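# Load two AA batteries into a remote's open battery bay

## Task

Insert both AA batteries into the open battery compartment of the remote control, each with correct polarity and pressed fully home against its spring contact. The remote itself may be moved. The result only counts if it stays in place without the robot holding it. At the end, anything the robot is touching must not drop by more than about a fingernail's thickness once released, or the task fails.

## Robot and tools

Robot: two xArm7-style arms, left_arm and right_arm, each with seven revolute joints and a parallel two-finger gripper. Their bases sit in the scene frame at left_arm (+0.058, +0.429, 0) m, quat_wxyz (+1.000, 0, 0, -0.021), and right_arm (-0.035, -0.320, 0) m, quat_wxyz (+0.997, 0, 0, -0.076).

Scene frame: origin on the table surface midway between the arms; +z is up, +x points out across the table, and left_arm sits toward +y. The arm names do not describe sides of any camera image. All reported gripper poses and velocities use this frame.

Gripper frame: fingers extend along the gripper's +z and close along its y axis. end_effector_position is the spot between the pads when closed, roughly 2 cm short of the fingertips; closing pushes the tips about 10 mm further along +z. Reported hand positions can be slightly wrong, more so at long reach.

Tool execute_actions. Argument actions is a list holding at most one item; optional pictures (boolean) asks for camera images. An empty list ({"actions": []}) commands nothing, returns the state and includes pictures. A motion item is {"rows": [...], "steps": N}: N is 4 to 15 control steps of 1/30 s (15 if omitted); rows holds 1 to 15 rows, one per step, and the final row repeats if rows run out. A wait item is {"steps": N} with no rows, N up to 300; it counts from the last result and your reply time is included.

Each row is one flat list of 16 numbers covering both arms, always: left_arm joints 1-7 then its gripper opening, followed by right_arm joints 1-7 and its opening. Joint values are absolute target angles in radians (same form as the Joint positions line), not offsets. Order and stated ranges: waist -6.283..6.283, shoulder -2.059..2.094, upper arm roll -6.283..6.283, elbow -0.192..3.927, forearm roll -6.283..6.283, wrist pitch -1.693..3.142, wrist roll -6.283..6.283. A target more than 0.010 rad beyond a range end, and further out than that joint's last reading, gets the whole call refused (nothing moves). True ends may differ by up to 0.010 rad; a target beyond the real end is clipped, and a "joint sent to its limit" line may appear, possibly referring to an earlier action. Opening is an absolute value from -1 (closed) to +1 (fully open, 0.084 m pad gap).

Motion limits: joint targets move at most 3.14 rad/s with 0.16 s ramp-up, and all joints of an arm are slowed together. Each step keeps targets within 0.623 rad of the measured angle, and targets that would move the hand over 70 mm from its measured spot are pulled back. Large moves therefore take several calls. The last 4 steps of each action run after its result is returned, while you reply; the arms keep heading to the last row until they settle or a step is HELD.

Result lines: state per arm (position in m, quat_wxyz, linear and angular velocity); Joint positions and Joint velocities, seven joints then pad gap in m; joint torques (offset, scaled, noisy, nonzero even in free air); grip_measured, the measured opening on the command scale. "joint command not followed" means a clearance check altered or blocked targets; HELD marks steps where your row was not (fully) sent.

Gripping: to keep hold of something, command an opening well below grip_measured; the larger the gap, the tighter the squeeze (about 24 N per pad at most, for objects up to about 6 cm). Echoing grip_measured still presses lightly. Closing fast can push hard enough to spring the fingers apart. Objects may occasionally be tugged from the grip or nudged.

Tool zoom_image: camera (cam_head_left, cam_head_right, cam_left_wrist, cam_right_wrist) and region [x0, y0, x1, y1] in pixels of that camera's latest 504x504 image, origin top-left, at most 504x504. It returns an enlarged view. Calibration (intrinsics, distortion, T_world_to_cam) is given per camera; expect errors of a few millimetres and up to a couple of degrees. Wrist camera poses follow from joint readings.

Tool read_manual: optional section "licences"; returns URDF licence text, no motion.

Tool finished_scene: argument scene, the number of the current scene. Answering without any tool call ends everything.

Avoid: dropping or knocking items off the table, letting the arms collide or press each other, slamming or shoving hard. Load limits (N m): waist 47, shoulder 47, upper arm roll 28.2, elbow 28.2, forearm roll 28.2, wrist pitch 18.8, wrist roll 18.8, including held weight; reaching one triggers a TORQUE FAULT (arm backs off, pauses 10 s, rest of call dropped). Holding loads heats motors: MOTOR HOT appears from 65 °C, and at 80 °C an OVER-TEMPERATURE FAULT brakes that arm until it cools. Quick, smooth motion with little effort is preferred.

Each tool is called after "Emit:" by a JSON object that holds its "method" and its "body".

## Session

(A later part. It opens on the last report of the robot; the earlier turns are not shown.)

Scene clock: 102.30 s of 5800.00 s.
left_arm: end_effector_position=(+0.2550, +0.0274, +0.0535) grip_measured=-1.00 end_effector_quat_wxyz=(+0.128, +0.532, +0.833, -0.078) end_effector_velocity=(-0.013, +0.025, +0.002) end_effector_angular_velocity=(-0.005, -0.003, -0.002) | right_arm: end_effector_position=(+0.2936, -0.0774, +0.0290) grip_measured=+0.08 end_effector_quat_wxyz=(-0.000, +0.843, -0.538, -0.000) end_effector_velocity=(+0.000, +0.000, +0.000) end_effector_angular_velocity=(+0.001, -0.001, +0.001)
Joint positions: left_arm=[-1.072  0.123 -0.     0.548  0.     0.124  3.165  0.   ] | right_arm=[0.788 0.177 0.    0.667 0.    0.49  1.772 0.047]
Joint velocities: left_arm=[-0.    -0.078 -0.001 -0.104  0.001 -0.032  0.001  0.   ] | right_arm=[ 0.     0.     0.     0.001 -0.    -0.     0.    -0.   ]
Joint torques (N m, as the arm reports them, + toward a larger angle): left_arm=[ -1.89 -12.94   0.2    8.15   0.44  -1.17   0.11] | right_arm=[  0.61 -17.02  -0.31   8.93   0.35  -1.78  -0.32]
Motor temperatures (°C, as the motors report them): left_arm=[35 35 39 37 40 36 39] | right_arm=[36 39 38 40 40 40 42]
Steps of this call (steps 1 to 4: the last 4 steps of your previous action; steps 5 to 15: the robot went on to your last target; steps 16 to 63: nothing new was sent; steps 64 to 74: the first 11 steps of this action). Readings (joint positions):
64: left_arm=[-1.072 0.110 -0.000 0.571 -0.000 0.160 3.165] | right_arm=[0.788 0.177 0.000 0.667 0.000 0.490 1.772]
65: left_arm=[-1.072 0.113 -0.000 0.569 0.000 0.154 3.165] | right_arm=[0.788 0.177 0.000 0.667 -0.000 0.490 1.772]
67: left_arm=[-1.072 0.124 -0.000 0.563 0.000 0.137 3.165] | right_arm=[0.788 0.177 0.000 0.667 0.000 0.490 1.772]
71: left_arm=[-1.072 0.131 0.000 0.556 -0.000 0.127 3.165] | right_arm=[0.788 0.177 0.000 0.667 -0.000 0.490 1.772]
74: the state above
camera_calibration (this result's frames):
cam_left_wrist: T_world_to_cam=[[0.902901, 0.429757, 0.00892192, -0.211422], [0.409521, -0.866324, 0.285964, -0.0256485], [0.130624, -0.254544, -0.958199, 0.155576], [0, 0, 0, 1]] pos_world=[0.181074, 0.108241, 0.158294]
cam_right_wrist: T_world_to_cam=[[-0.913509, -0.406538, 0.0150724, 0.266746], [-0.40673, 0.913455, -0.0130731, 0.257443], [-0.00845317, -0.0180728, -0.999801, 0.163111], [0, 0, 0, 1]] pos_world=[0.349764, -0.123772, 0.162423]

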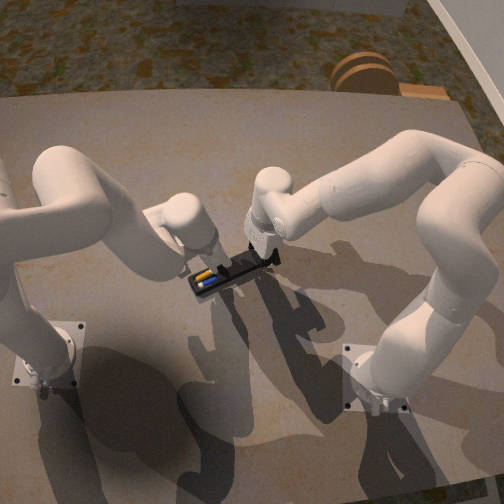

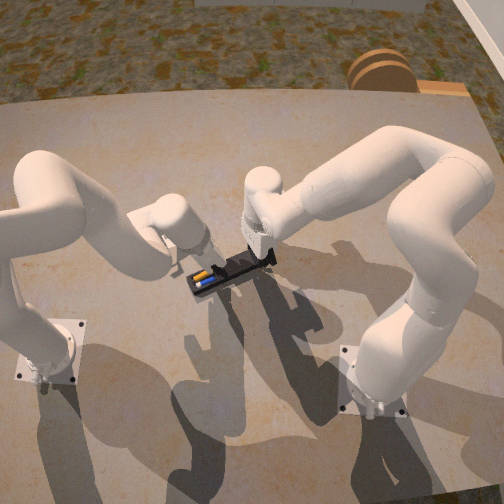

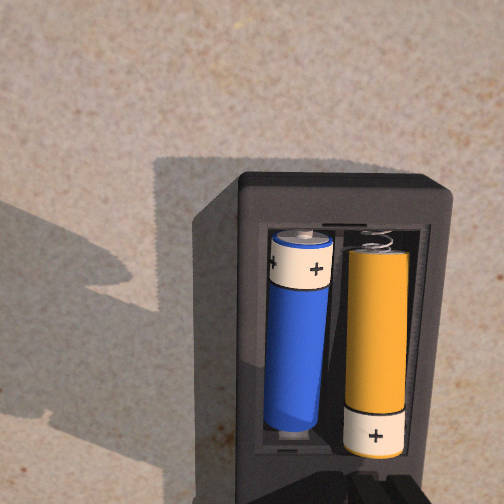

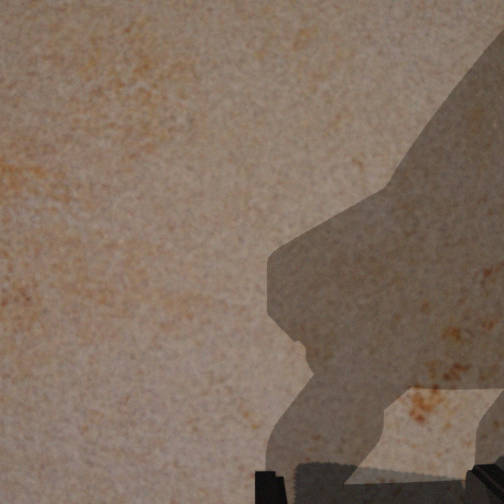

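Continue pushing to u≈0.068.

Emit:
{"method": "execute_actions", "body": {"actions": [{"rows":[[-1.072,0.1174,0,0.5386,0,0.1210,3.165,-1,0.788,0.1768,0,0.6669,0,0.4901,1.772,-0.25],[-1.072,0.1157,0,0.5361,0,0.1202,3.165,-1,0.788,0.1768,0,0.6669,0,0.4901,1.772,-0.25],[-1.072,0.1140,0,0.5336,0,0.1195,3.165,-1,0.788,0.1768,0,0.6669,0,0.4901,1.772,-0.25],[-1.072,0.1122,0,0.5311,0,0.1187,3.165,-1,0.788,0.1768,0,0.6669,0,0.4901,1.772,-0.25],[-1.072,0.1105,0,0.5285,0,0.1179,3.165,-1,0.788,0.1768,0,0.6669,0,0.4901,1.772,-0.25],[-1.072,0.1087,0,0.5260,0,0.1172,3.165,-1,0.788,0.1768,0,0.6669,0,0.4901,1.772,-0.25],[-1.072,0.1070,0,0.5235,0,0.1164,3.165,-1,0.788,0.1768,0,0.6669,0,0.4901,1.772,-0.25]],"steps":15}], "pictures": true}}

Scene clock: 102.87 s of 5800.00 s.
left_arm: end_effector_position=(+0.2520, +0.0335, +0.0533) grip_measured=-1.00 end_effector_quat_wxyz=(+0.128, +0.532, +0.833, -0.078) end_effector_velocity=(-0.001, +0.001, -0.001) end_effector_angular_velocity=(+0.001, +0.001, -0.000) | right_arm: end_effector_position=(+0.2936, -0.0773, +0.0290) grip_measured=+0.08 end_effector_quat_wxyz=(-0.000, +0.843, -0.538, -0.000) end_effector_velocity=(-0.001, -0.000, -0.000) end_effector_angular_velocity=(-0.001, +0.001, +0.001)
Joint positions: left_arm=[-1.072  0.107 -0.     0.524  0.     0.116  3.165  0.   ] | right_arm=[0.788 0.177 0.    0.667 0.    0.49  1.772 0.047]
Joint velocities: left_arm=[-0.     0.     0.    -0.002  0.    -0.001 -0.001  0.   ] | right_arm=[ 0.001  0.    -0.    -0.001  0.     0.    -0.001 -0.   ]
Joint torques (N m, as the arm reports them, + toward a larger angle): left_arm=[ -1.94 -13.38   0.3    8.3    0.61  -1.04   0.14] | right_arm=[  0.33 -17.13  -0.53   8.8    0.32  -1.71  -0.35]
Motor temperatures (°C, as the motors report them): left_arm=[35 35 39 37 40 36 39] | right_arm=[36 39 38 40 40 40 42]
Steps of this call (steps 1 to 4: the last 4 steps of your previous action; steps 5 to 6: the robot went on to your last target; steps 7 to 17: the first 11 steps of this action). Readings (joint positions):
7: left_arm=[-1.072 0.119 0.000 0.541 0.000 0.122 3.165] | right_arm=[0.788 0.177 0.000 0.667 0.000 0.490 1.772]
8: left_arm=[-1.072 0.118 0.000 0.540 0.000 0.121 3.165] | right_arm=[0.788 0.177 0.000 0.667 0.000 0.490 1.772]
10: left_arm=[-1.072 0.115 0.000 0.536 0.000 0.120 3.165] | right_arm=[0.788 0.177 0.000 0.667 0.000 0.490 1.772]
14: left_arm=[-1.072 0.108 -0.000 0.526 -0.000 0.117 3.165] | right_arm=[0.788 0.177 0.000 0.667 0.000 0.490 1.772]
17: the state above
camera_calibration (this result's frames):
cam_left_wrist: T_world_to_cam=[[0.902907, 0.429743, 0.00892156, -0.211327], [0.409502, -0.866318, 0.286008, -0.0190749], [0.130639, -0.254585, -0.958186, 0.157399], [0, 0, 0, 1]] pos_world=[0.178057, 0.114363, 0.158158]
cam_right_wrist: T_world_to_cam=[[-0.913442, -0.406691, 0.0150177, 0.266723], [-0.406881, 0.913388, -0.0130279, 0.257391], [-0.00841868, -0.0180107, -0.999802, 0.163118], [0, 0, 0, 1]] pos_world=[0.349737, -0.123686, 0.162434]

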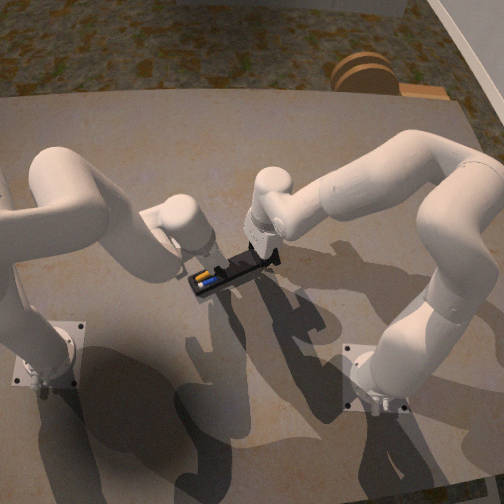

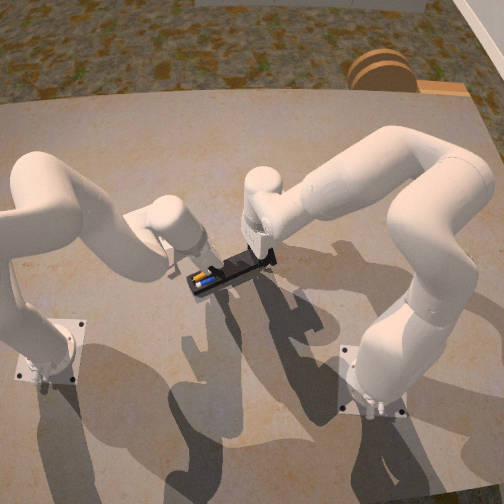

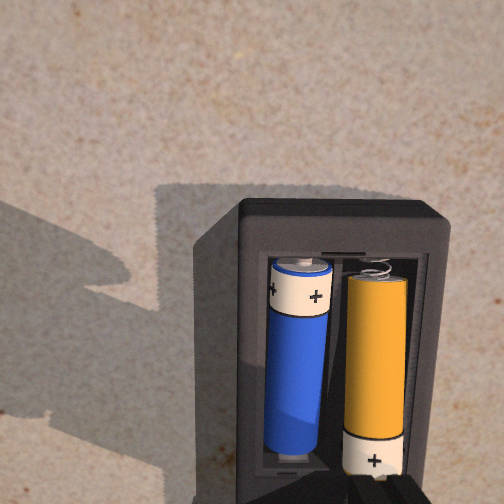

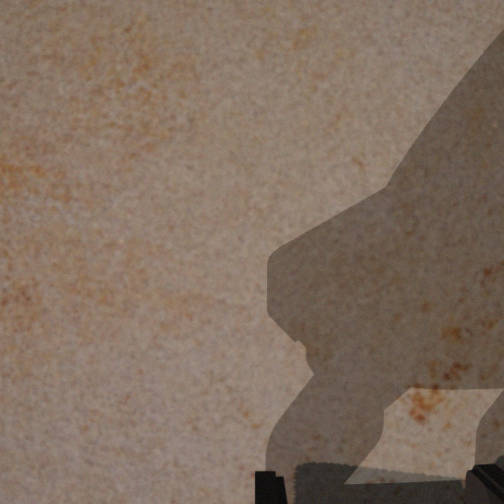

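Emit:
{"method": "execute_actions", "body": {"actions": [{"rows":[[-1.072,0.1127,0,0.5317,0,0.1189,3.165,-1,0.788,0.1768,0,0.6669,0,0.4901,1.772,-0.25],[-1.072,0.1184,0,0.5399,0,0.1215,3.165,-1,0.788,0.1768,0,0.6669,0,0.4901,1.772,-0.25],[-1.072,0.1241,0,0.5481,0,0.1240,3.165,-1,0.788,0.1768,0,0.6669,0,0.4901,1.772,-0.25],[-1.072,0.1241,0,0.5481,0,0.1240,3.165,-1,0.788,0.1768,0,0.6669,0,0.4901,1.772,-0.25],[-1.072,0.1241,0,0.5481,0,0.1240,3.165,-1,0.788,0.1768,0,0.6669,0,0.4901,1.772,-0.25],[-1.072,0.128,0,0.5479,0,0.120,3.165,-1,0.788,0.1768,0,0.6669,0,0.4901,1.772,-0.25],[-1.072,0.1318,0,0.5476,0,0.1159,3.165,-1,0.788,0.1768,0,0.6669,0,0.4901,1.772,-0.25]],"steps":15}], "pictures": false}}

Emit:
{"method": "execute_actions", "body": {"actions": [{"rows":[[-1.072,0.1297,0,0.5446,0,0.1150,3.165,-1,0.788,0.1768,0,0.6669,0,0.4901,1.772,-0.25],[-1.072,0.1276,0,0.5416,0,0.1140,3.165,-1,0.788,0.1768,0,0.6669,0,0.4901,1.772,-0.25],[-1.072,0.1255,0,0.5386,0,0.1131,3.165,-1,0.788,0.1768,0,0.6669,0,0.4901,1.772,-0.25],[-1.072,0.1234,0,0.5355,0,0.1122,3.165,-1,0.788,0.1768,0,0.6669,0,0.4901,1.772,-0.25],[-1.072,0.1213,0,0.5325,0,0.1113,3.165,-1,0.788,0.1768,0,0.6669,0,0.4901,1.772,-0.25],[-1.072,0.1192,0,0.5295,0,0.1103,3.165,-1,0.788,0.1768,0,0.6669,0,0.4901,1.772,-0.25],[-1.072,0.1171,0,0.5265,0,0.1094,3.165,-1,0.788,0.1768,0,0.6669,0,0.4901,1.772,-0.25]],"steps":15}], "pictures": true}}

Scene clock: 103.97 s of 5800.00 s.
left_arm: end_effector_position=(+0.2546, +0.0283, +0.0502) grip_measured=-1.00 end_effector_quat_wxyz=(+0.127, +0.532, +0.833, -0.077) end_effector_velocity=(+0.000, +0.000, -0.001) end_effector_angular_velocity=(-0.003, -0.001, +0.001) | right_arm: end_effector_position=(+0.2937, -0.0774, +0.0290) grip_measured=+0.08 end_effector_quat_wxyz=(-0.000, +0.843, -0.538, +0.000) end_effector_velocity=(+0.000, +0.000, +0.000) end_effector_angular_velocity=(+0.001, -0.001, -0.000)
Joint positions: left_arm=[-1.072  0.132  0.     0.547 -0.     0.116  3.165  0.   ] | right_arm=[ 0.788  0.177 -0.     0.667 -0.     0.49   1.772  0.047]
Joint velocities: left_arm=[ 0.001  0.003  0.    -0.002 -0.002 -0.007  0.001  0.   ] | right_arm=[-0. -0. -0.  0. -0. -0.  0. -0.]
Joint torques (N m, as the arm reports them, + toward a larger angle): left_arm=[ -1.97 -14.63   0.04   8.62   0.7   -1.21   0.18] | right_arm=[  0.23 -17.28  -0.46   8.84   0.44  -1.77  -0.32]
Motor temperatures (°C, as the motors report them): left_arm=[35 35 39 37 40 36 39] | right_arm=[36 39 38 40 40 40 42]
Steps of this call (steps 1 to 4: the last 4 steps of your previous action; steps 5 to 15: the robot went on to your last target; steps 16 to 22: nothing new was sent; steps 23 to 33: the first 11 steps of this action). Readings (joint positions):
23: left_arm=[-1.072 0.107 -0.000 0.524 -0.000 0.117 3.165] | right_arm=[0.788 0.177 0.000 0.667 -0.000 0.490 1.772]
24: left_arm=[-1.072 0.109 -0.000 0.527 -0.000 0.118 3.165] | right_arm=[0.788 0.177 0.000 0.667 -0.000 0.490 1.772]
26: left_arm=[-1.072 0.119 -0.000 0.540 -0.000 0.122 3.165] | right_arm=[0.788 0.177 -0.000 0.667 -0.000 0.490 1.772]
30: left_arm=[-1.072 0.129 0.000 0.548 0.000 0.119 3.165] | right_arm=[0.788 0.177 -0.000 0.667 -0.000 0.490 1.772]
33: the state above

Scene clock: 104.47 s of 5800.00 s.
left_arm: end_effector_position=(+0.2526, +0.0322, +0.0515) grip_measured=-1.00 end_effector_quat_wxyz=(+0.129, +0.532, +0.833, -0.078) end_effector_velocity=(+0.001, +0.001, -0.000) end_effector_angular_velocity=(-0.000, -0.000, +0.001) | right_arm: end_effector_position=(+0.2934, -0.0766, +0.0292) grip_measured=+0.08 end_effector_quat_wxyz=(-0.000, +0.843, -0.537, +0.000) end_effector_velocity=(-0.001, +0.000, -0.000) end_effector_angular_velocity=(-0.000, +0.001, +0.001)
Joint positions: left_arm=[-1.072  0.117 -0.     0.528  0.     0.109  3.165  0.   ] | right_arm=[0.789 0.177 0.001 0.667 0.    0.49  1.772 0.047]
Joint velocities: left_arm=[ 0.001 -0.     0.    -0.001 -0.    -0.001  0.001  0.   ] | right_arm=[ 0.002  0.    -0.    -0.     0.     0.     0.    -0.   ]
Joint torques (N m, as the arm reports them, + toward a larger angle): left_arm=[ -1.98 -13.33   0.35   7.04   0.67  -0.69   0.17] | right_arm=[ -1.66 -17.    -2.33   8.67   0.18  -1.53  -0.34]
Motor temperatures (°C, as the motors report them): left_arm=[35 35 39 37 40 36 39] | right_arm=[36 39 38 41 40 40 42]
Steps of this call (steps 1 to 4: the last 4 steps of your previous action; steps 5 to 15: the first 11 steps of this action). Readings (joint positions):
5: left_arm=[-1.072 0.132 -0.000 0.547 0.000 0.116 3.165] | right_arm=[0.788 0.177 -0.000 0.667 -0.000 0.490 1.772]
6: left_arm=[-1.072 0.131 0.000 0.546 0.000 0.115 3.165] | right_arm=[0.788 0.177 -0.000 0.667 -0.000 0.490 1.772]
8: left_arm=[-1.072 0.127 0.000 0.541 0.000 0.114 3.165] | right_arm=[0.788 0.177 -0.000 0.667 -0.000 0.490 1.772]
12: left_arm=[-1.072 0.119 -0.000 0.530 0.000 0.110 3.165] | right_arm=[0.788 0.177 0.001 0.667 0.000 0.490 1.772]
15: the state above
camera_calibration (this result's frames):
cam_left_wrist: T_world_to_cam=[[0.902929, 0.429696, 0.00893639, -0.211303], [0.409252, -0.865948, 0.287483, -0.0199479], [0.131269, -0.255919, -0.957744, 0.155048], [0, 0, 0, 1]] pos_world=[0.178603, 0.113202, 0.15612]
cam_right_wrist: T_world_to_cam=[[-0.91288, -0.407971, 0.0144664, 0.266563], [-0.408149, 0.912827, -0.0126877, 0.257036], [-0.0080291, -0.0174868, -0.999815, 0.163212], [0, 0, 0, 1]] pos_world=[0.349559, -0.123026, 0.162586]

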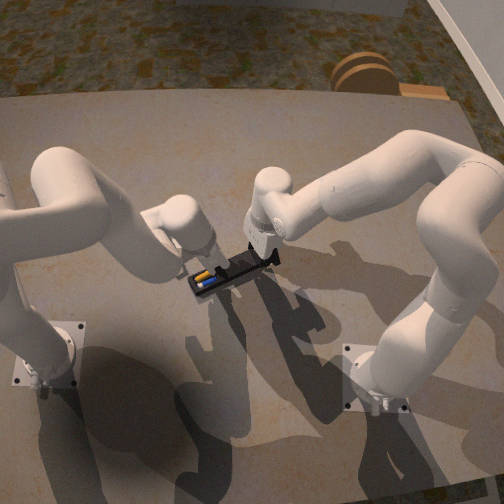

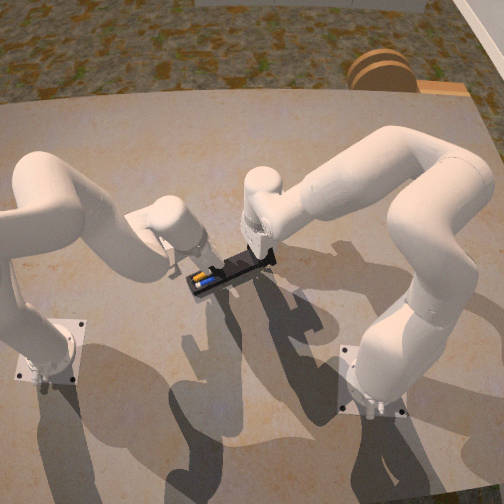

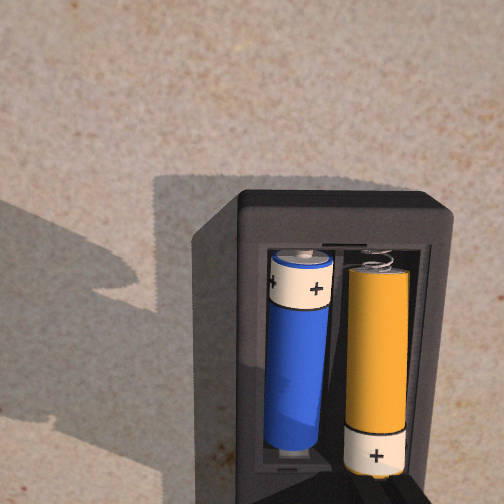

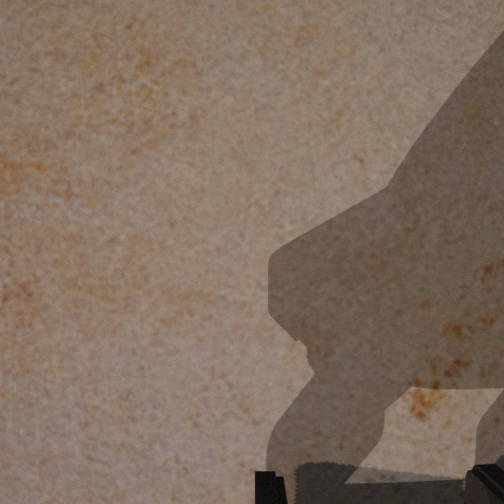

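Emit:
{"method": "execute_actions", "body": {"actions": [{"rows":[[-1.072,0.1174,0,0.5247,0,0.1072,3.165,-1,0.788,0.1768,0,0.6669,0,0.4901,1.772,-0.25],[-1.072,0.1178,0,0.5229,0,0.1050,3.165,-1,0.788,0.1768,0,0.6669,0,0.4901,1.772,-0.25],[-1.072,0.1193,0,0.5227,0,0.1034,3.165,-1,0.788,0.1768,0,0.6669,0,0.4901,1.772,-0.25],[-1.072,0.1208,0,0.5226,0,0.1018,3.165,-1,0.788,0.1768,0,0.6669,0,0.4901,1.772,-0.25],[-1.072,0.1223,0,0.5225,0,0.1002,3.165,-1,0.788,0.1768,0,0.6669,0,0.4901,1.772,-0.25],[-1.072,0.1239,0,0.5224,0,0.0985,3.165,-1,0.788,0.1768,0,0.6669,0,0.4901,1.772,-0.25]],"steps":15}], "pictures": true}}

Scene clock: 105.13 s of 5800.00 s.
left_arm: end_effector_position=(+0.2520, +0.0335, +0.0484) grip_measured=-1.00 end_effector_quat_wxyz=(+0.128, +0.532, +0.833, -0.078) end_effector_velocity=(+0.000, -0.000, +0.001) end_effector_angular_velocity=(-0.001, -0.000, +0.001) | right_arm: end_effector_position=(+0.2935, -0.0770, +0.0291) grip_measured=+0.08 end_effector_quat_wxyz=(-0.000, +0.843, -0.538, -0.000) end_effector_velocity=(-0.000, -0.001, -0.000) end_effector_angular_velocity=(-0.001, +0.001, -0.000)
Joint positions: left_arm=[-1.072  0.124  0.     0.523  0.     0.098  3.165  0.   ] | right_arm=[0.788 0.177 0.001 0.667 0.    0.49  1.772 0.047]
Joint velocities: left_arm=[ 0.001 -0.001 -0.     0.001  0.001  0.001 -0.001  0.   ] | right_arm=[-0.     0.    -0.    -0.001  0.001  0.001 -0.001  0.   ]
Joint torques (N m, as the arm reports them, + toward a larger angle): left_arm=[ -1.86 -12.04   0.32   5.35   0.44   0.27   0.11] | right_arm=[ -3.79 -16.98  -4.54   8.35   0.03  -1.3   -0.35]
Motor temperatures (°C, as the motors report them): left_arm=[35 35 39 37 40 36 39] | right_arm=[36 39 38 41 40 40 42]
Steps of this call (steps 1 to 4: the last 4 steps of your previous action; steps 5 to 9: the robot went on to your last target; steps 10 to 20: the first 11 steps of this action). Readings (joint positions):
10: left_arm=[-1.072 0.117 -0.000 0.527 0.000 0.109 3.165] | right_arm=[0.788 0.177 0.001 0.667 0.000 0.490 1.772]
11: left_arm=[-1.072 0.117 0.000 0.527 0.000 0.107 3.165] | right_arm=[0.788 0.177 0.001 0.667 0.000 0.490 1.772]
13: left_arm=[-1.072 0.118 0.000 0.525 -0.000 0.104 3.165] | right_arm=[0.788 0.177 0.001 0.667 0.000 0.490 1.772]
17: left_arm=[-1.072 0.123 0.000 0.524 -0.000 0.098 3.165] | right_arm=[0.788 0.177 0.001 0.667 0.000 0.490 1.772]
20: the state above
camera_calibration (this result's frames):
cam_left_wrist: T_world_to_cam=[[0.902889, 0.429781, 0.00893418, -0.211296], [0.409433, -0.866102, 0.286763, -0.0176917], [0.130983, -0.255257, -0.95796, 0.152571], [0, 0, 0, 1]] pos_world=[0.178036, 0.114433, 0.153118]
cam_right_wrist: T_world_to_cam=[[-0.913168, -0.407313, 0.014865, 0.2666], [-0.407499, 0.913115, -0.0129033, 0.257248], [-0.0083178, -0.0178404, -0.999806, 0.16315], [0, 0, 0, 1]] pos_world=[0.349636, -0.123397, 0.162475]

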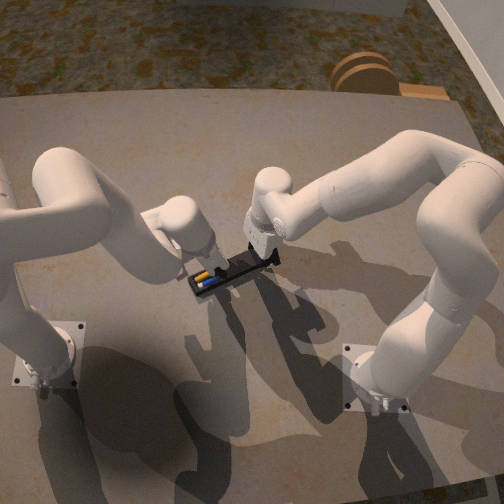

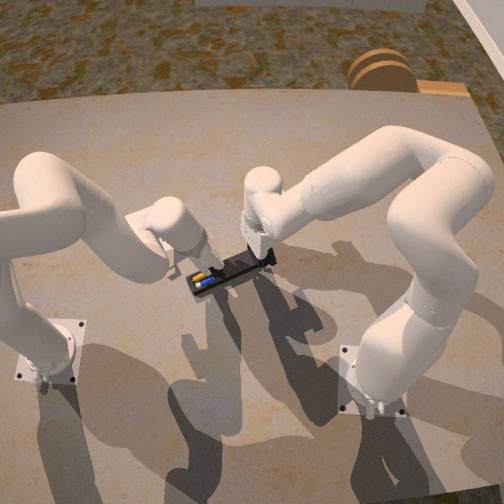

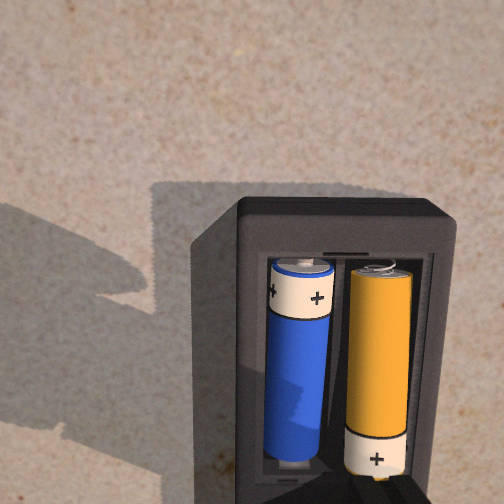

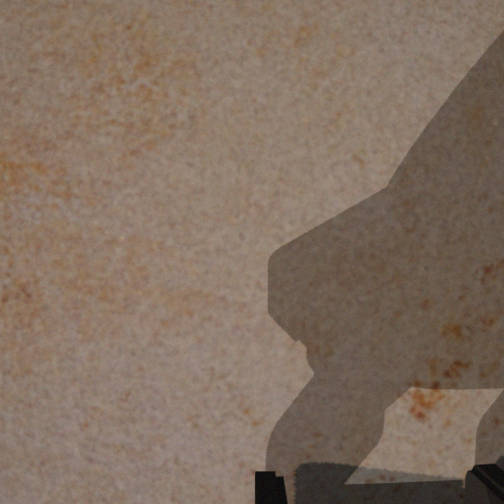

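Emit:
{"method": "execute_actions", "body": {"actions": [{"rows":[[-1.072,0.1254,0,0.5223,0,0.0969,3.165,-1,0.788,0.1768,0,0.6669,0,0.4901,1.772,-0.25],[-1.072,0.1269,0,0.5222,0,0.0953,3.165,-1,0.788,0.1768,0,0.6669,0,0.4901,1.772,-0.25],[-1.072,0.1285,0,0.5221,0,0.0936,3.165,-1,0.788,0.1768,0,0.6669,0,0.4901,1.772,-0.25],[-1.072,0.1300,0,0.5220,0,0.0920,3.165,-1,0.788,0.1768,0,0.6669,0,0.4901,1.772,-0.25],[-1.072,0.1315,0,0.5219,0,0.0904,3.165,-1,0.788,0.1768,0,0.6669,0,0.4901,1.772,-0.25],[-1.072,0.1331,0,0.5218,0,0.0888,3.165,-1,0.788,0.1768,0,0.6669,0,0.4901,1.772,-0.25]],"steps":15}], "pictures": true}}

Emit:
{"method": "zoom_image", "body": {"camera": "cam_head_right", "region": [180,250,240,300]}}

Scene clock: 105.73 s of 5800.00 s.
left_arm: end_effector_position=(+0.2516, +0.0342, +0.0451) grip_measured=-1.00 end_effector_quat_wxyz=(+0.128, +0.532, +0.833, -0.077) end_effector_velocity=(+0.000, +0.000, +0.000) end_effector_angular_velocity=(-0.001, +0.000, +0.003) | right_arm: end_effector_position=(+0.2935, -0.0771, +0.0290) grip_measured=+0.08 end_effector_quat_wxyz=(-0.000, +0.843, -0.538, -0.000) end_effector_velocity=(+0.000, -0.001, -0.000) end_effector_angular_velocity=(-0.001, +0.001, -0.002)
Joint positions: left_arm=[-1.072  0.133 -0.     0.522  0.     0.089  3.165  0.   ] | right_arm=[0.788 0.177 0.    0.667 0.    0.49  1.772 0.047]
Joint velocities: left_arm=[ 0.    -0.001 -0.    -0.    -0.001 -0.    -0.001  0.   ] | right_arm=[-0.001  0.    -0.    -0.001  0.     0.    -0.    -0.   ]
Joint torques (N m, as the arm reports them, + toward a larger angle): left_arm=[ -1.7  -12.23   0.34   4.92   0.37   0.38   0.17] | right_arm=[ -5.02 -16.77  -5.88   8.15  -0.01  -1.09  -0.31]
Motor temperatures (°C, as the motors report them): left_arm=[35 35 39 37 40 36 39] | right_arm=[36 39 38 40 40 40 42]
Steps of this call (steps 1 to 4: the last 4 steps of your previous action; steps 5 to 7: the robot went on to your last target; steps 8 to 18: the first 11 steps of this action). Readings (joint positions):
8: left_arm=[-1.072 0.124 -0.000 0.523 0.000 0.098 3.165] | right_arm=[0.788 0.177 0.000 0.667 0.000 0.490 1.772]
9: left_arm=[-1.072 0.124 -0.000 0.523 0.000 0.097 3.165] | right_arm=[0.788 0.177 0.000 0.667 0.000 0.490 1.772]
11: left_arm=[-1.072 0.127 -0.000 0.523 0.000 0.095 3.165] | right_arm=[0.788 0.177 0.000 0.667 0.000 0.490 1.772]
15: left_arm=[-1.072 0.133 -0.000 0.522 0.000 0.089 3.165] | right_arm=[0.788 0.177 0.000 0.667 0.000 0.490 1.772]
18: the state above
camera_calibration (this result's frames):
cam_left_wrist: T_world_to_cam=[[0.902902, 0.429755, 0.0089113, -0.211251], [0.409633, -0.86654, 0.285148, -0.0159582], [0.130266, -0.25381, -0.958442, 0.149781], [0, 0, 0, 1]] pos_world=[0.177765, 0.114974, 0.14999]
cam_right_wrist: T_world_to_cam=[[-0.9133, -0.407013, 0.0149404, 0.266656], [-0.407201, 0.913247, -0.0129625, 0.257316], [-0.00836835, -0.0179224, -0.999804, 0.163137], [0, 0, 0, 1]] pos_world=[0.349681, -0.123537, 0.162457]

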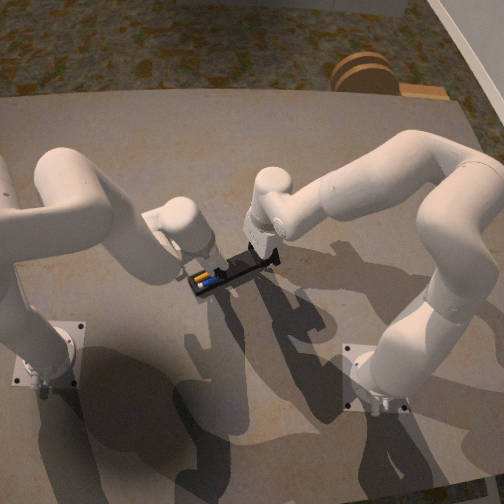

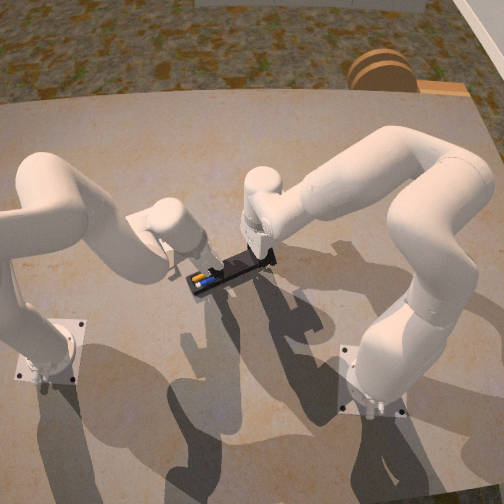

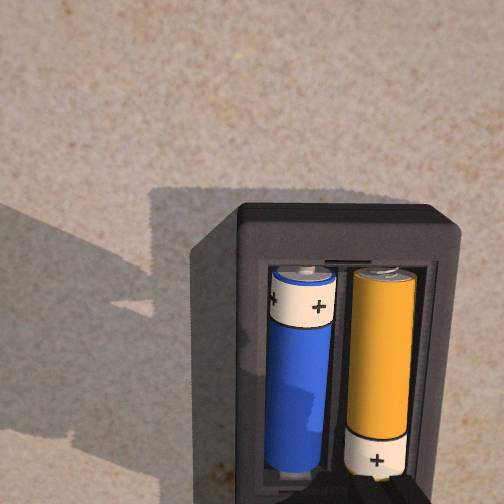

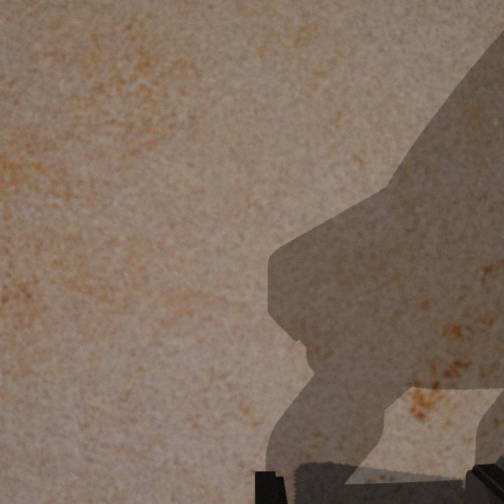

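Region (180, 250, 240, 300) of cam_head_right's 504x504 image, scaled by 8.400, with more detail than that image has.

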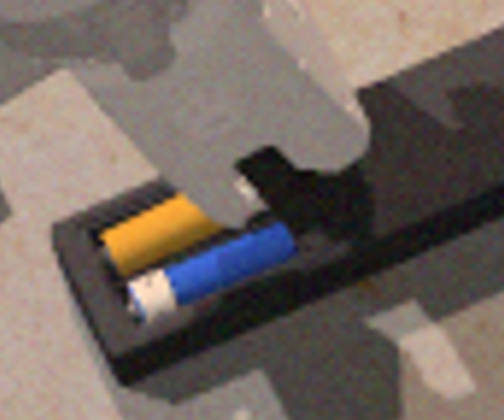

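Emit:
{"method": "execute_actions", "body": {"actions": [{"rows":[[-1.072,0.1346,0,0.5240,0,0.0895,3.165,-1,0.788,0.1768,0,0.6669,0,0.4901,1.772,-0.25],[-1.072,0.1361,0,0.5262,0,0.0902,3.165,-1,0.788,0.1768,0,0.6669,0,0.4901,1.772,-0.25],[-1.072,0.1377,0,0.5284,0,0.0908,3.165,-1,0.788,0.1768,0,0.6669,0,0.4901,1.772,-0.25],[-1.072,0.1392,0,0.5306,0,0.0915,3.165,-1,0.788,0.1768,0,0.6669,0,0.4901,1.772,-0.25],[-1.072,0.1407,0,0.5328,0,0.0922,3.165,-1,0.788,0.1768,0,0.6669,0,0.4901,1.772,-0.25],[-1.072,0.1422,0,0.5350,0,0.0929,3.165,-1,0.788,0.1768,0,0.6669,0,0.4901,1.772,-0.25],[-1.072,0.1438,0,0.5372,0,0.0935,3.165,-1,0.788,0.1768,0,0.6669,0,0.4901,1.772,-0.25],[-1.072,0.1453,0,0.5394,0,0.0942,3.165,-1,0.788,0.1768,0,0.6669,0,0.4901,1.772,-0.25]],"steps":15}], "pictures": true}}

Scene clock: 106.43 s of 5800.00 s.
left_arm: end_effector_position=(+0.2534, +0.0310, +0.0441) grip_measured=-1.00 end_effector_quat_wxyz=(+0.126, +0.532, +0.834, -0.077) end_effector_velocity=(+0.002, -0.003, +0.001) end_effector_angular_velocity=(-0.003, -0.002, +0.001) | right_arm: end_effector_position=(+0.2941, -0.0784, +0.0289) grip_measured=+0.08 end_effector_quat_wxyz=(+0.000, +0.842, -0.539, +0.000) end_effector_velocity=(+0.000, -0.001, -0.000) end_effector_angular_velocity=(-0.000, +0.000, -0.002)
Joint positions: left_arm=[-1.072  0.145  0.     0.537 -0.     0.095  3.165  0.   ] | right_arm=[ 0.787  0.177 -0.002  0.667 -0.     0.49   1.772  0.047]
Joint velocities: left_arm=[ 0.002  0.003  0.001  0.009  0.002  0.002 -0.001  0.   ] | right_arm=[-0.001 -0.    -0.001 -0.001 -0.    -0.     0.    -0.   ]
Joint torques (N m, as the arm reports them, + toward a larger angle): left_arm=[ -2.22 -13.06   0.1    6.56   0.6   -0.65   0.04] | right_arm=[ -1.82 -16.7   -2.64   8.59   0.2   -1.56  -0.24]
Motor temperatures (°C, as the motors report them): left_arm=[35 35 39 37 40 36 39] | right_arm=[36 39 38 40 40 40 42]
Steps of this call (steps 1 to 4: the last 4 steps of your previous action; steps 5 to 10: the robot went on to your last target; steps 11 to 21: the first 11 steps of this action). Readings (joint positions):
11: left_arm=[-1.072 0.133 -0.000 0.522 -0.000 0.089 3.165] | right_arm=[0.788 0.177 0.000 0.667 0.000 0.490 1.772]
12: left_arm=[-1.072 0.134 -0.000 0.523 -0.000 0.089 3.165] | right_arm=[0.788 0.177 0.000 0.667 -0.000 0.490 1.772]
14: left_arm=[-1.072 0.137 0.000 0.526 -0.000 0.091 3.165] | right_arm=[0.788 0.177 -0.000 0.667 -0.000 0.490 1.772]
18: left_arm=[-1.072 0.143 0.000 0.534 -0.000 0.094 3.165] | right_arm=[0.787 0.177 -0.001 0.667 -0.000 0.490 1.772]
21: the state above
camera_calibration (this result's frames):
cam_left_wrist: T_world_to_cam=[[0.902782, 0.430007, 0.00889701, -0.211409], [0.410295, -0.867235, 0.282067, -0.0192659], [0.129007, -0.250995, -0.959353, 0.148105], [0, 0, 0, 1]] pos_world=[0.179655, 0.111373, 0.1494]
cam_right_wrist: T_world_to_cam=[[-0.914478, -0.404335, 0.0155588, 0.267208], [-0.40454, 0.914419, -0.0135907, 0.258061], [-0.00873203, -0.0187226, -0.999787, 0.163031], [0, 0, 0, 1]] pos_world=[0.350175, -0.124882, 0.162346]

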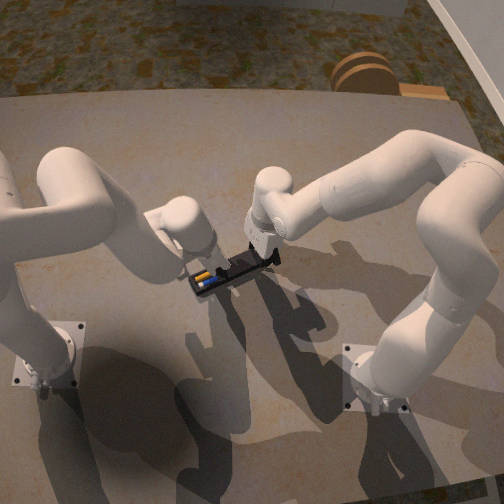

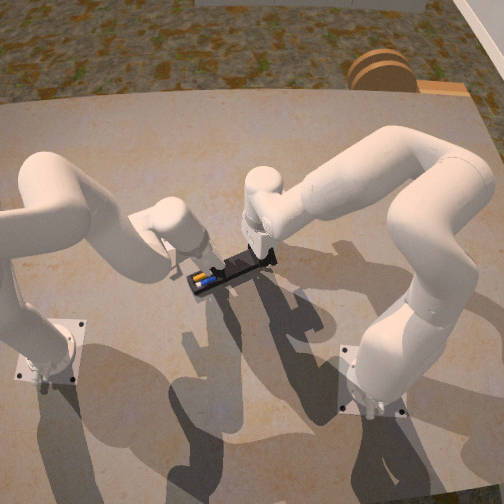

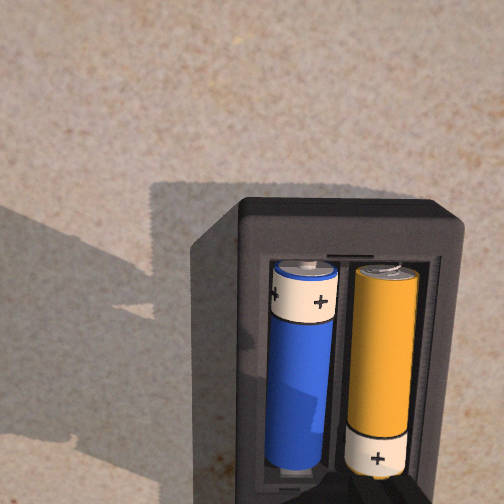

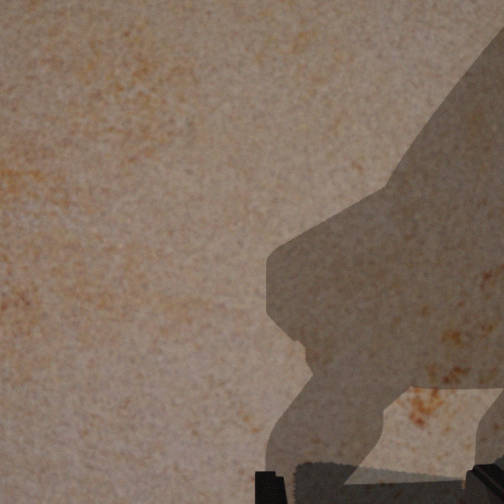

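Emit:
{"method": "execute_actions", "body": {"actions": [{"rows":[[-1.072,0.1465,0,0.5417,0,0.0955,3.165,-1,0.788,0.1768,0,0.6669,0,0.4901,1.772,-0.25],[-1.072,0.1477,0,0.5440,0,0.0968,3.165,-1,0.788,0.1768,0,0.6669,0,0.4901,1.772,-0.25],[-1.072,0.1489,0,0.5463,0,0.0981,3.165,-1,0.788,0.1768,0,0.6669,0,0.4901,1.772,-0.25],[-1.072,0.1495,0,0.5486,0,0.1000,3.165,-1,0.788,0.1768,0,0.6669,0,0.4901,1.772,-0.25],[-1.072,0.1495,0,0.5510,0,0.1025,3.165,-1,0.788,0.1768,0,0.6669,0,0.4901,1.772,-0.25],[-1.072,0.1480,0,0.5535,0,0.1065,3.165,-1,0.788,0.1768,0,0.6669,0,0.4901,1.772,-0.25],[-1.072,0.1440,0,0.5555,0,0.1125,3.165,-1,0.788,0.1768,0,0.6669,0,0.4901,1.772,-0.25],[-1.072,0.1370,0,0.5570,0,0.1210,3.165,-1,0.788,0.1768,0,0.6669,0,0.4901,1.772,-0.25],[-1.072,0.1250,0,0.5580,0,0.1340,3.165,-1,0.788,0.1768,0,0.6669,0,0.4901,1.772,-0.25],[-1.072,0.1100,0,0.5590,0,0.1500,3.165,-1,0.788,0.1768,0,0.6669,0,0.4901,1.772,-0.25]],"steps":15}], "pictures": true}}

Scene clock: 107.10 s of 5800.00 s.
left_arm: end_effector_position=(+0.2555, +0.0263, +0.0539) grip_measured=-1.00 end_effector_quat_wxyz=(+0.126, +0.533, +0.833, -0.076) end_effector_velocity=(+0.007, -0.013, +0.111) end_effector_angular_velocity=(-0.034, -0.016, +0.001) | right_arm: end_effector_position=(+0.2936, -0.0773, +0.0289) grip_measured=+0.08 end_effector_quat_wxyz=(-0.000, +0.843, -0.538, -0.000) end_effector_velocity=(-0.001, +0.002, +0.000) end_effector_angular_velocity=(+0.001, -0.000, +0.004)
Joint positions: left_arm=[-1.072  0.126 -0.     0.557  0.     0.136  3.165  0.   ] | right_arm=[0.788 0.177 0.    0.667 0.    0.49  1.772 0.047]
Joint velocities: left_arm=[ 0.    -0.329  0.001  0.028 -0.001  0.32   0.     0.   ] | right_arm=[ 0.002  0.     0.002  0.    -0.    -0.     0.    -0.   ]
Joint torques (N m, as the arm reports them, + toward a larger angle): left_arm=[ -1.95 -13.94   0.21   9.01   0.44  -1.62   0.05] | right_arm=[  0.57 -17.14  -0.29   8.86   0.45  -1.76  -0.34]
Motor temperatures (°C, as the motors report them): left_arm=[35 35 39 37 40 36 39] | right_arm=[36 39 38 40 40 40 42]
Steps of this call (steps 1 to 4: the last 4 steps of your previous action; steps 5 to 9: the robot went on to your last target; steps 10 to 20: the first 11 steps of this action). Readings (joint positions):
10: left_arm=[-1.072 0.146 0.000 0.538 -0.000 0.095 3.165] | right_arm=[0.787 0.177 -0.001 0.667 -0.000 0.490 1.772]
11: left_arm=[-1.072 0.146 0.000 0.539 -0.000 0.096 3.165] | right_arm=[0.787 0.177 -0.001 0.667 -0.000 0.490 1.772]
13: left_arm=[-1.072 0.148 -0.000 0.543 0.000 0.098 3.165] | right_arm=[0.787 0.177 -0.001 0.667 -0.000 0.490 1.772]
17: left_arm=[-1.072 0.147 -0.000 0.552 0.000 0.109 3.165] | right_arm=[0.787 0.177 -0.001 0.667 -0.000 0.490 1.772]
20: the state above
camera_calibration (this result's frames):
cam_left_wrist: T_world_to_cam=[[0.902962, 0.42963, 0.00884309, -0.211406], [0.410141, -0.867777, 0.28062, -0.0267653], [0.128237, -0.249763, -0.959778, 0.156184], [0, 0, 0, 1]] pos_world=[0.18184, 0.106609, 0.159283]
cam_right_wrist: T_world_to_cam=[[-0.913547, -0.406453, 0.0151009, 0.266761], [-0.406644, 0.913494, -0.013024, 0.25737], [-0.00850098, -0.0180387, -0.999801, 0.163068], [0, 0, 0, 1]] pos_world=[0.349743, -0.123738, 0.162359]

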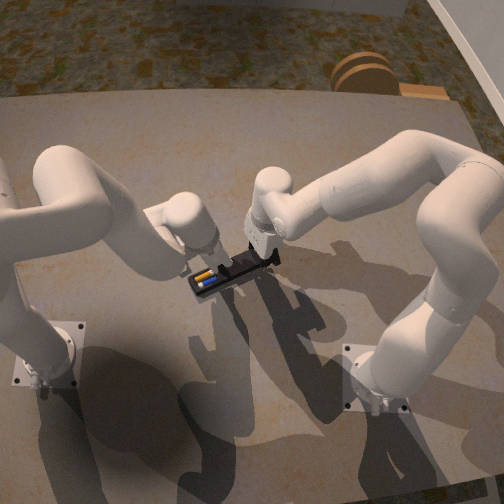

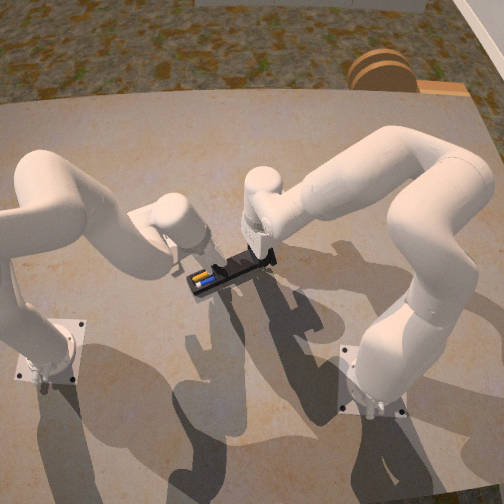

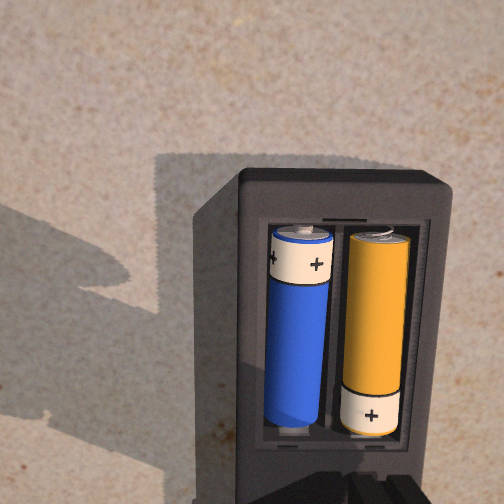

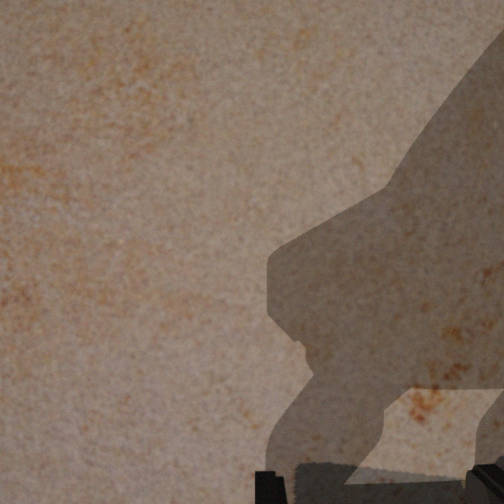

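Emit:
{"method": "execute_actions", "body": {"actions": [{"rows":[[-1.072,0.100,0,0.575,0,0.20,3.165,-1,0.788,0.1768,0,0.6669,0,0.4901,1.772,-0.25],[-1.072,0.095,0,0.60,0,0.27,3.165,-1,0.788,0.1768,0,0.6669,0,0.4901,1.772,-0.25],[-1.072,0.095,0,0.63,0,0.35,3.165,-1,0.788,0.1768,0,0.6669,0,0.4901,1.772,-0.25],[-1.072,0.097,0,0.66,0,0.44,3.165,-1,0.788,0.1768,0,0.6669,0,0.4901,1.772,-0.25],[-1.072,0.102,0,0.69,0,0.53,3.165,-1,0.788,0.1768,0,0.6669,0,0.4901,1.772,-0.25],[-1.072,0.1089,0,0.7199,0,0.6110,3.165,-1,0.788,0.1768,0,0.6669,0,0.4901,1.772,-0.25]],"steps":15}], "pictures": false}}

Emit:
{"method": "execute_actions", "body": {"actions": [{"rows":[[-1.072,0.1089,0,0.7199,0,0.6110,3.165,-1,0.788,0.1768,0,0.6669,0,0.4901,1.772,-0.25],[-1.072,0.1089,0,0.7199,0,0.6110,3.165,-1,0.788,0.1768,0,0.6669,0,0.4901,1.772,-0.25],[-1.072,0.1089,0,0.7199,0,0.6110,3.165,-1,0.788,0.1768,0,0.6669,0,0.4901,1.772,-0.25],[-1.072,0.1168,0,0.7187,0,0.6020,3.165,-1,0.788,0.1768,0,0.6669,0,0.4901,1.772,-0.25],[-1.072,0.1246,0,0.7175,0,0.5929,3.165,-1,0.788,0.1768,0,0.6669,0,0.4901,1.772,-0.25],[-1.072,0.1325,0,0.7163,0,0.5839,3.165,-1,0.788,0.1768,0,0.6669,0,0.4901,1.772,-0.25],[-1.072,0.1403,0,0.7151,0,0.5749,3.165,-1,0.788,0.1768,0,0.6669,0,0.4901,1.772,-0.25],[-1.072,0.1482,0,0.7140,0,0.5658,3.165,-1,0.788,0.1768,0,0.6669,0,0.4901,1.772,-0.25]],"steps":15}], "pictures": true}}

Scene clock: 108.17 s of 5800.00 s.
left_arm: end_effector_position=(+0.2445, +0.0487, +0.0664) grip_measured=-1.00 end_effector_quat_wxyz=(+0.006, +0.538, +0.843, -0.004) end_effector_velocity=(-0.024, +0.051, -0.019) end_effector_angular_velocity=(+0.280, +0.137, +0.003) | right_arm: end_effector_position=(+0.2936, -0.0774, +0.0290) grip_measured=+0.08 end_effector_quat_wxyz=(+0.000, +0.843, -0.538, -0.000) end_effector_velocity=(-0.000, -0.000, -0.000) end_effector_angular_velocity=(-0.000, -0.000, +0.000)
Joint positions: left_arm=[-1.072  0.107 -0.     0.719  0.     0.597  3.165  0.   ] | right_arm=[ 0.788  0.177  0.     0.667 -0.     0.49   1.772  0.047]
Joint velocities: left_arm=[ 0.001  0.047  0.001  0.084  0.     0.348 -0.001  0.   ] | right_arm=[-0.    -0.    -0.    -0.    -0.001  0.    -0.     0.   ]
Joint torques (N m, as the arm reports them, + toward a larger angle): left_arm=[ -1.97 -14.71   0.18   7.82   0.72  -1.17   0.19] | right_arm=[  0.08 -17.13  -0.56   8.95   0.44  -1.75  -0.36]
Motor temperatures (°C, as the motors report them): left_arm=[35 35 39 37 40 36 39] | right_arm=[36 39 38 41 40 40 42]
Steps of this call (steps 1 to 4: the last 4 steps of your previous action; steps 5 to 21: the robot went on to your last target; steps 22 to 32: the first 11 steps of this action). Readings (joint positions):
22: left_arm=[-1.072 0.110 0.000 0.559 0.000 0.151 3.165] | right_arm=[0.788 0.177 0.000 0.667 -0.000 0.490 1.772]
23: left_arm=[-1.072 0.109 0.000 0.561 0.000 0.160 3.165] | right_arm=[0.788 0.177 0.000 0.667 -0.000 0.490 1.772]
25: left_arm=[-1.072 0.102 0.000 0.582 -0.000 0.230 3.165] | right_arm=[0.788 0.177 0.000 0.667 -0.000 0.490 1.772]
29: left_arm=[-1.072 0.099 -0.000 0.679 0.000 0.489 3.165] | right_arm=[0.788 0.177 0.000 0.667 -0.000 0.490 1.772]
32: the state above

Scene clock: 108.67 s of 5800.00 s.
left_arm: end_effector_position=(+0.2425, +0.0529, +0.0489) grip_measured=-1.00 end_effector_quat_wxyz=(-0.002, +0.538, +0.843, +0.001) end_effector_velocity=(-0.003, +0.007, -0.020) end_effector_angular_velocity=(+0.017, +0.009, +0.002) | right_arm: end_effector_position=(+0.2936, -0.0774, +0.0290) grip_measured=+0.08 end_effector_quat_wxyz=(+0.000, +0.843, -0.538, -0.000) end_effector_velocity=(+0.001, +0.000, +0.000) end_effector_angular_velocity=(+0.001, -0.001, -0.000)
Joint positions: left_arm=[-1.072  0.149  0.     0.712 -0.     0.568  3.165  0.   ] | right_arm=[ 0.788  0.177  0.     0.667 -0.     0.49   1.772  0.047]
Joint velocities: left_arm=[-0.     0.042  0.001 -0.018 -0.002 -0.041  0.001  0.   ] | right_arm=[-0.     0.    -0.     0.002  0.    -0.    -0.     0.   ]
Joint torques (N m, as the arm reports them, + toward a larger angle): left_arm=[ -2.09 -17.71   0.14  10.47   0.72  -0.99   0.09] | right_arm=[  0.29 -17.19  -0.53   8.92   0.43  -1.74  -0.34]
Motor temperatures (°C, as the motors report them): left_arm=[35 35 39 37 40 36 39] | right_arm=[36 39 38 41 40 40 42]
Steps of this call (steps 1 to 4: the last 4 steps of your previous action; steps 5 to 15: the first 11 steps of this action). Readings (joint positions):
5: left_arm=[-1.072 0.109 0.000 0.718 -0.000 0.610 3.165] | right_arm=[0.788 0.177 0.000 0.667 -0.000 0.490 1.772]
6: left_arm=[-1.072 0.109 0.000 0.719 -0.000 0.611 3.165] | right_arm=[0.788 0.177 0.000 0.667 -0.000 0.490 1.772]
8: left_arm=[-1.072 0.109 -0.000 0.719 -0.000 0.610 3.165] | right_arm=[0.788 0.177 0.000 0.667 -0.000 0.490 1.772]
12: left_arm=[-1.072 0.132 -0.000 0.717 0.000 0.583 3.165] | right_arm=[0.788 0.177 0.000 0.667 -0.000 0.490 1.772]
15: the state above
camera_calibration (this result's frames):
cam_left_wrist: T_world_to_cam=[[0.903766, 0.428001, 0.00465136, -0.210978], [0.428019, -0.903638, -0.015431, 0.015039], [-0.00240133, 0.0159369, -0.99987, 0.179337], [0, 0, 0, 1]] pos_world=[0.184668, 0.10103, 0.180527]
cam_right_wrist: T_world_to_cam=[[-0.913507, -0.406542, 0.0150845, 0.26674], [-0.406734, 0.913453, -0.0130764, 0.257445], [-0.00846287, -0.0180808, -0.999801, 0.16311], [0, 0, 0, 1]] pos_world=[0.349761, -0.123773, 0.16242]

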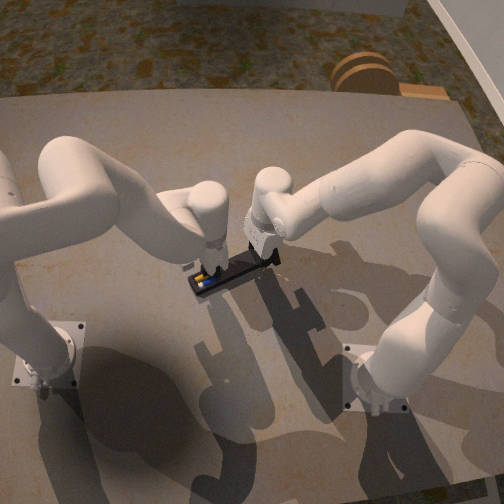

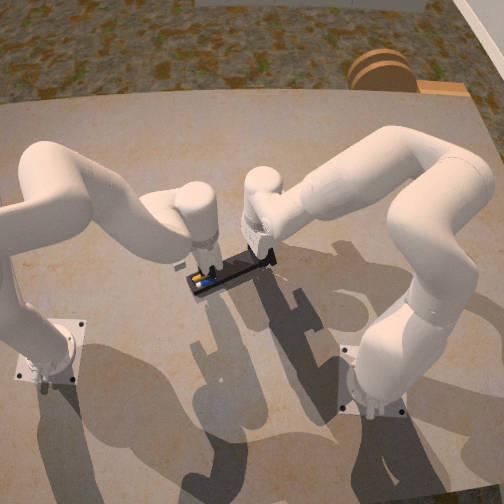

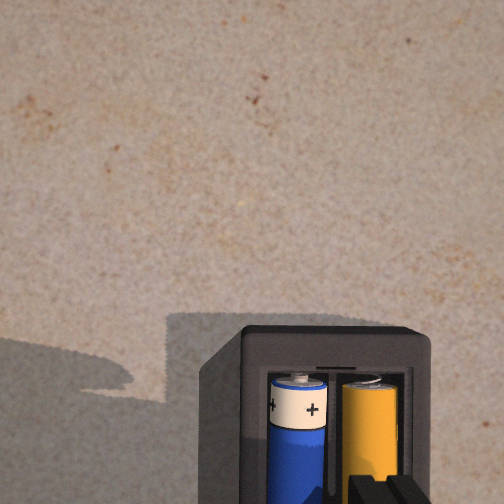

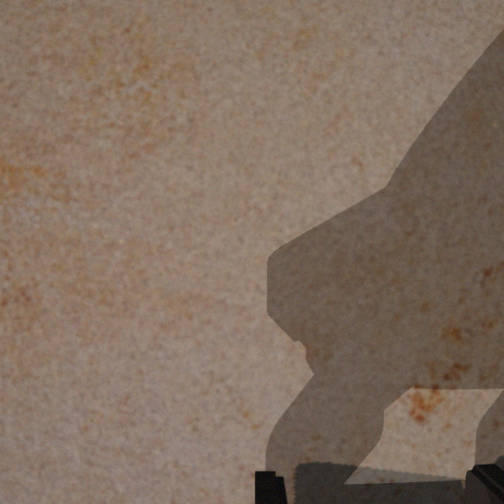

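Emit:
{"method": "execute_actions", "body": {"actions": [{"rows":[[-1.072,0.1508,0,0.7136,0,0.5628,3.165,-1,0.788,0.1768,0,0.6669,0,0.4901,1.772,-0.25],[-1.072,0.1534,0,0.7132,0,0.5598,3.165,-1,0.788,0.1768,0,0.6669,0,0.4901,1.772,-0.25],[-1.072,0.1560,0,0.7128,0,0.5568,3.165,-1,0.788,0.1768,0,0.6669,0,0.4901,1.772,-0.25],[-1.072,0.1586,0,0.7124,0,0.5538,3.165,-1,0.788,0.1768,0,0.6669,0,0.4901,1.772,-0.25],[-1.072,0.1612,0,0.7120,0,0.5508,3.165,-1,0.788,0.1768,0,0.6669,0,0.4901,1.772,-0.25],[-1.072,0.1638,0,0.7116,0,0.5477,3.165,-1,0.788,0.1768,0,0.6669,0,0.4901,1.772,-0.25],[-1.072,0.1664,0,0.7112,0,0.5447,3.165,-1,0.788,0.1768,0,0.6669,0,0.4901,1.772,-0.25]],"steps":15}], "pictures": false}}

Scene clock: 109.30 s of 5800.00 s.
left_arm: end_effector_position=(+0.2436, +0.0512, +0.0436) grip_measured=-1.00 end_effector_quat_wxyz=(+0.001, +0.538, +0.843, -0.000) end_effector_velocity=(-0.000, -0.000, -0.001) end_effector_angular_velocity=(-0.001, -0.001, -0.001) | right_arm: end_effector_position=(+0.2936, -0.0774, +0.0290) grip_measured=+0.08 end_effector_quat_wxyz=(+0.000, +0.843, -0.538, -0.000) end_effector_velocity=(+0.000, -0.000, -0.000) end_effector_angular_velocity=(-0.001, -0.000, -0.000)
Joint positions: left_arm=[-1.072  0.166  0.     0.712  0.     0.545  3.165  0.   ] | right_arm=[ 0.788  0.177 -0.     0.667  0.     0.49   1.772  0.047]
Joint velocities: left_arm=[ 0.     0.003 -0.001 -0.002  0.001 -0.005 -0.001  0.   ] | right_arm=[-0.001  0.    -0.    -0.    -0.001  0.     0.001 -0.   ]
Joint torques (N m, as the arm reports them, + toward a larger angle): left_arm=[ -2.36 -14.28  -0.12   8.25   0.43  -0.85   0.18] | right_arm=[  0.26 -17.25  -0.55   9.01   0.45  -1.8   -0.41]
Motor temperatures (°C, as the motors report them): left_arm=[35 35 39 37 40 36 39] | right_arm=[36 39 38 41 40 40 42]
Steps of this call (steps 1 to 4: the last 4 steps of your previous action; steps 5 to 8: the robot went on to your last target; steps 9 to 19: the first 11 steps of this action). Readings (joint positions):
9: left_arm=[-1.072 0.148 -0.000 0.714 0.000 0.566 3.165] | right_arm=[0.788 0.177 0.000 0.667 -0.000 0.490 1.772]
10: left_arm=[-1.072 0.149 -0.000 0.714 0.000 0.564 3.165] | right_arm=[0.788 0.177 0.000 0.667 -0.000 0.490 1.772]
12: left_arm=[-1.072 0.153 -0.000 0.713 0.000 0.559 3.165] | right_arm=[0.788 0.177 0.000 0.667 -0.000 0.490 1.772]
16: left_arm=[-1.072 0.164 0.000 0.711 0.000 0.547 3.165] | right_arm=[0.788 0.177 0.000 0.667 0.000 0.490 1.772]
19: the state above


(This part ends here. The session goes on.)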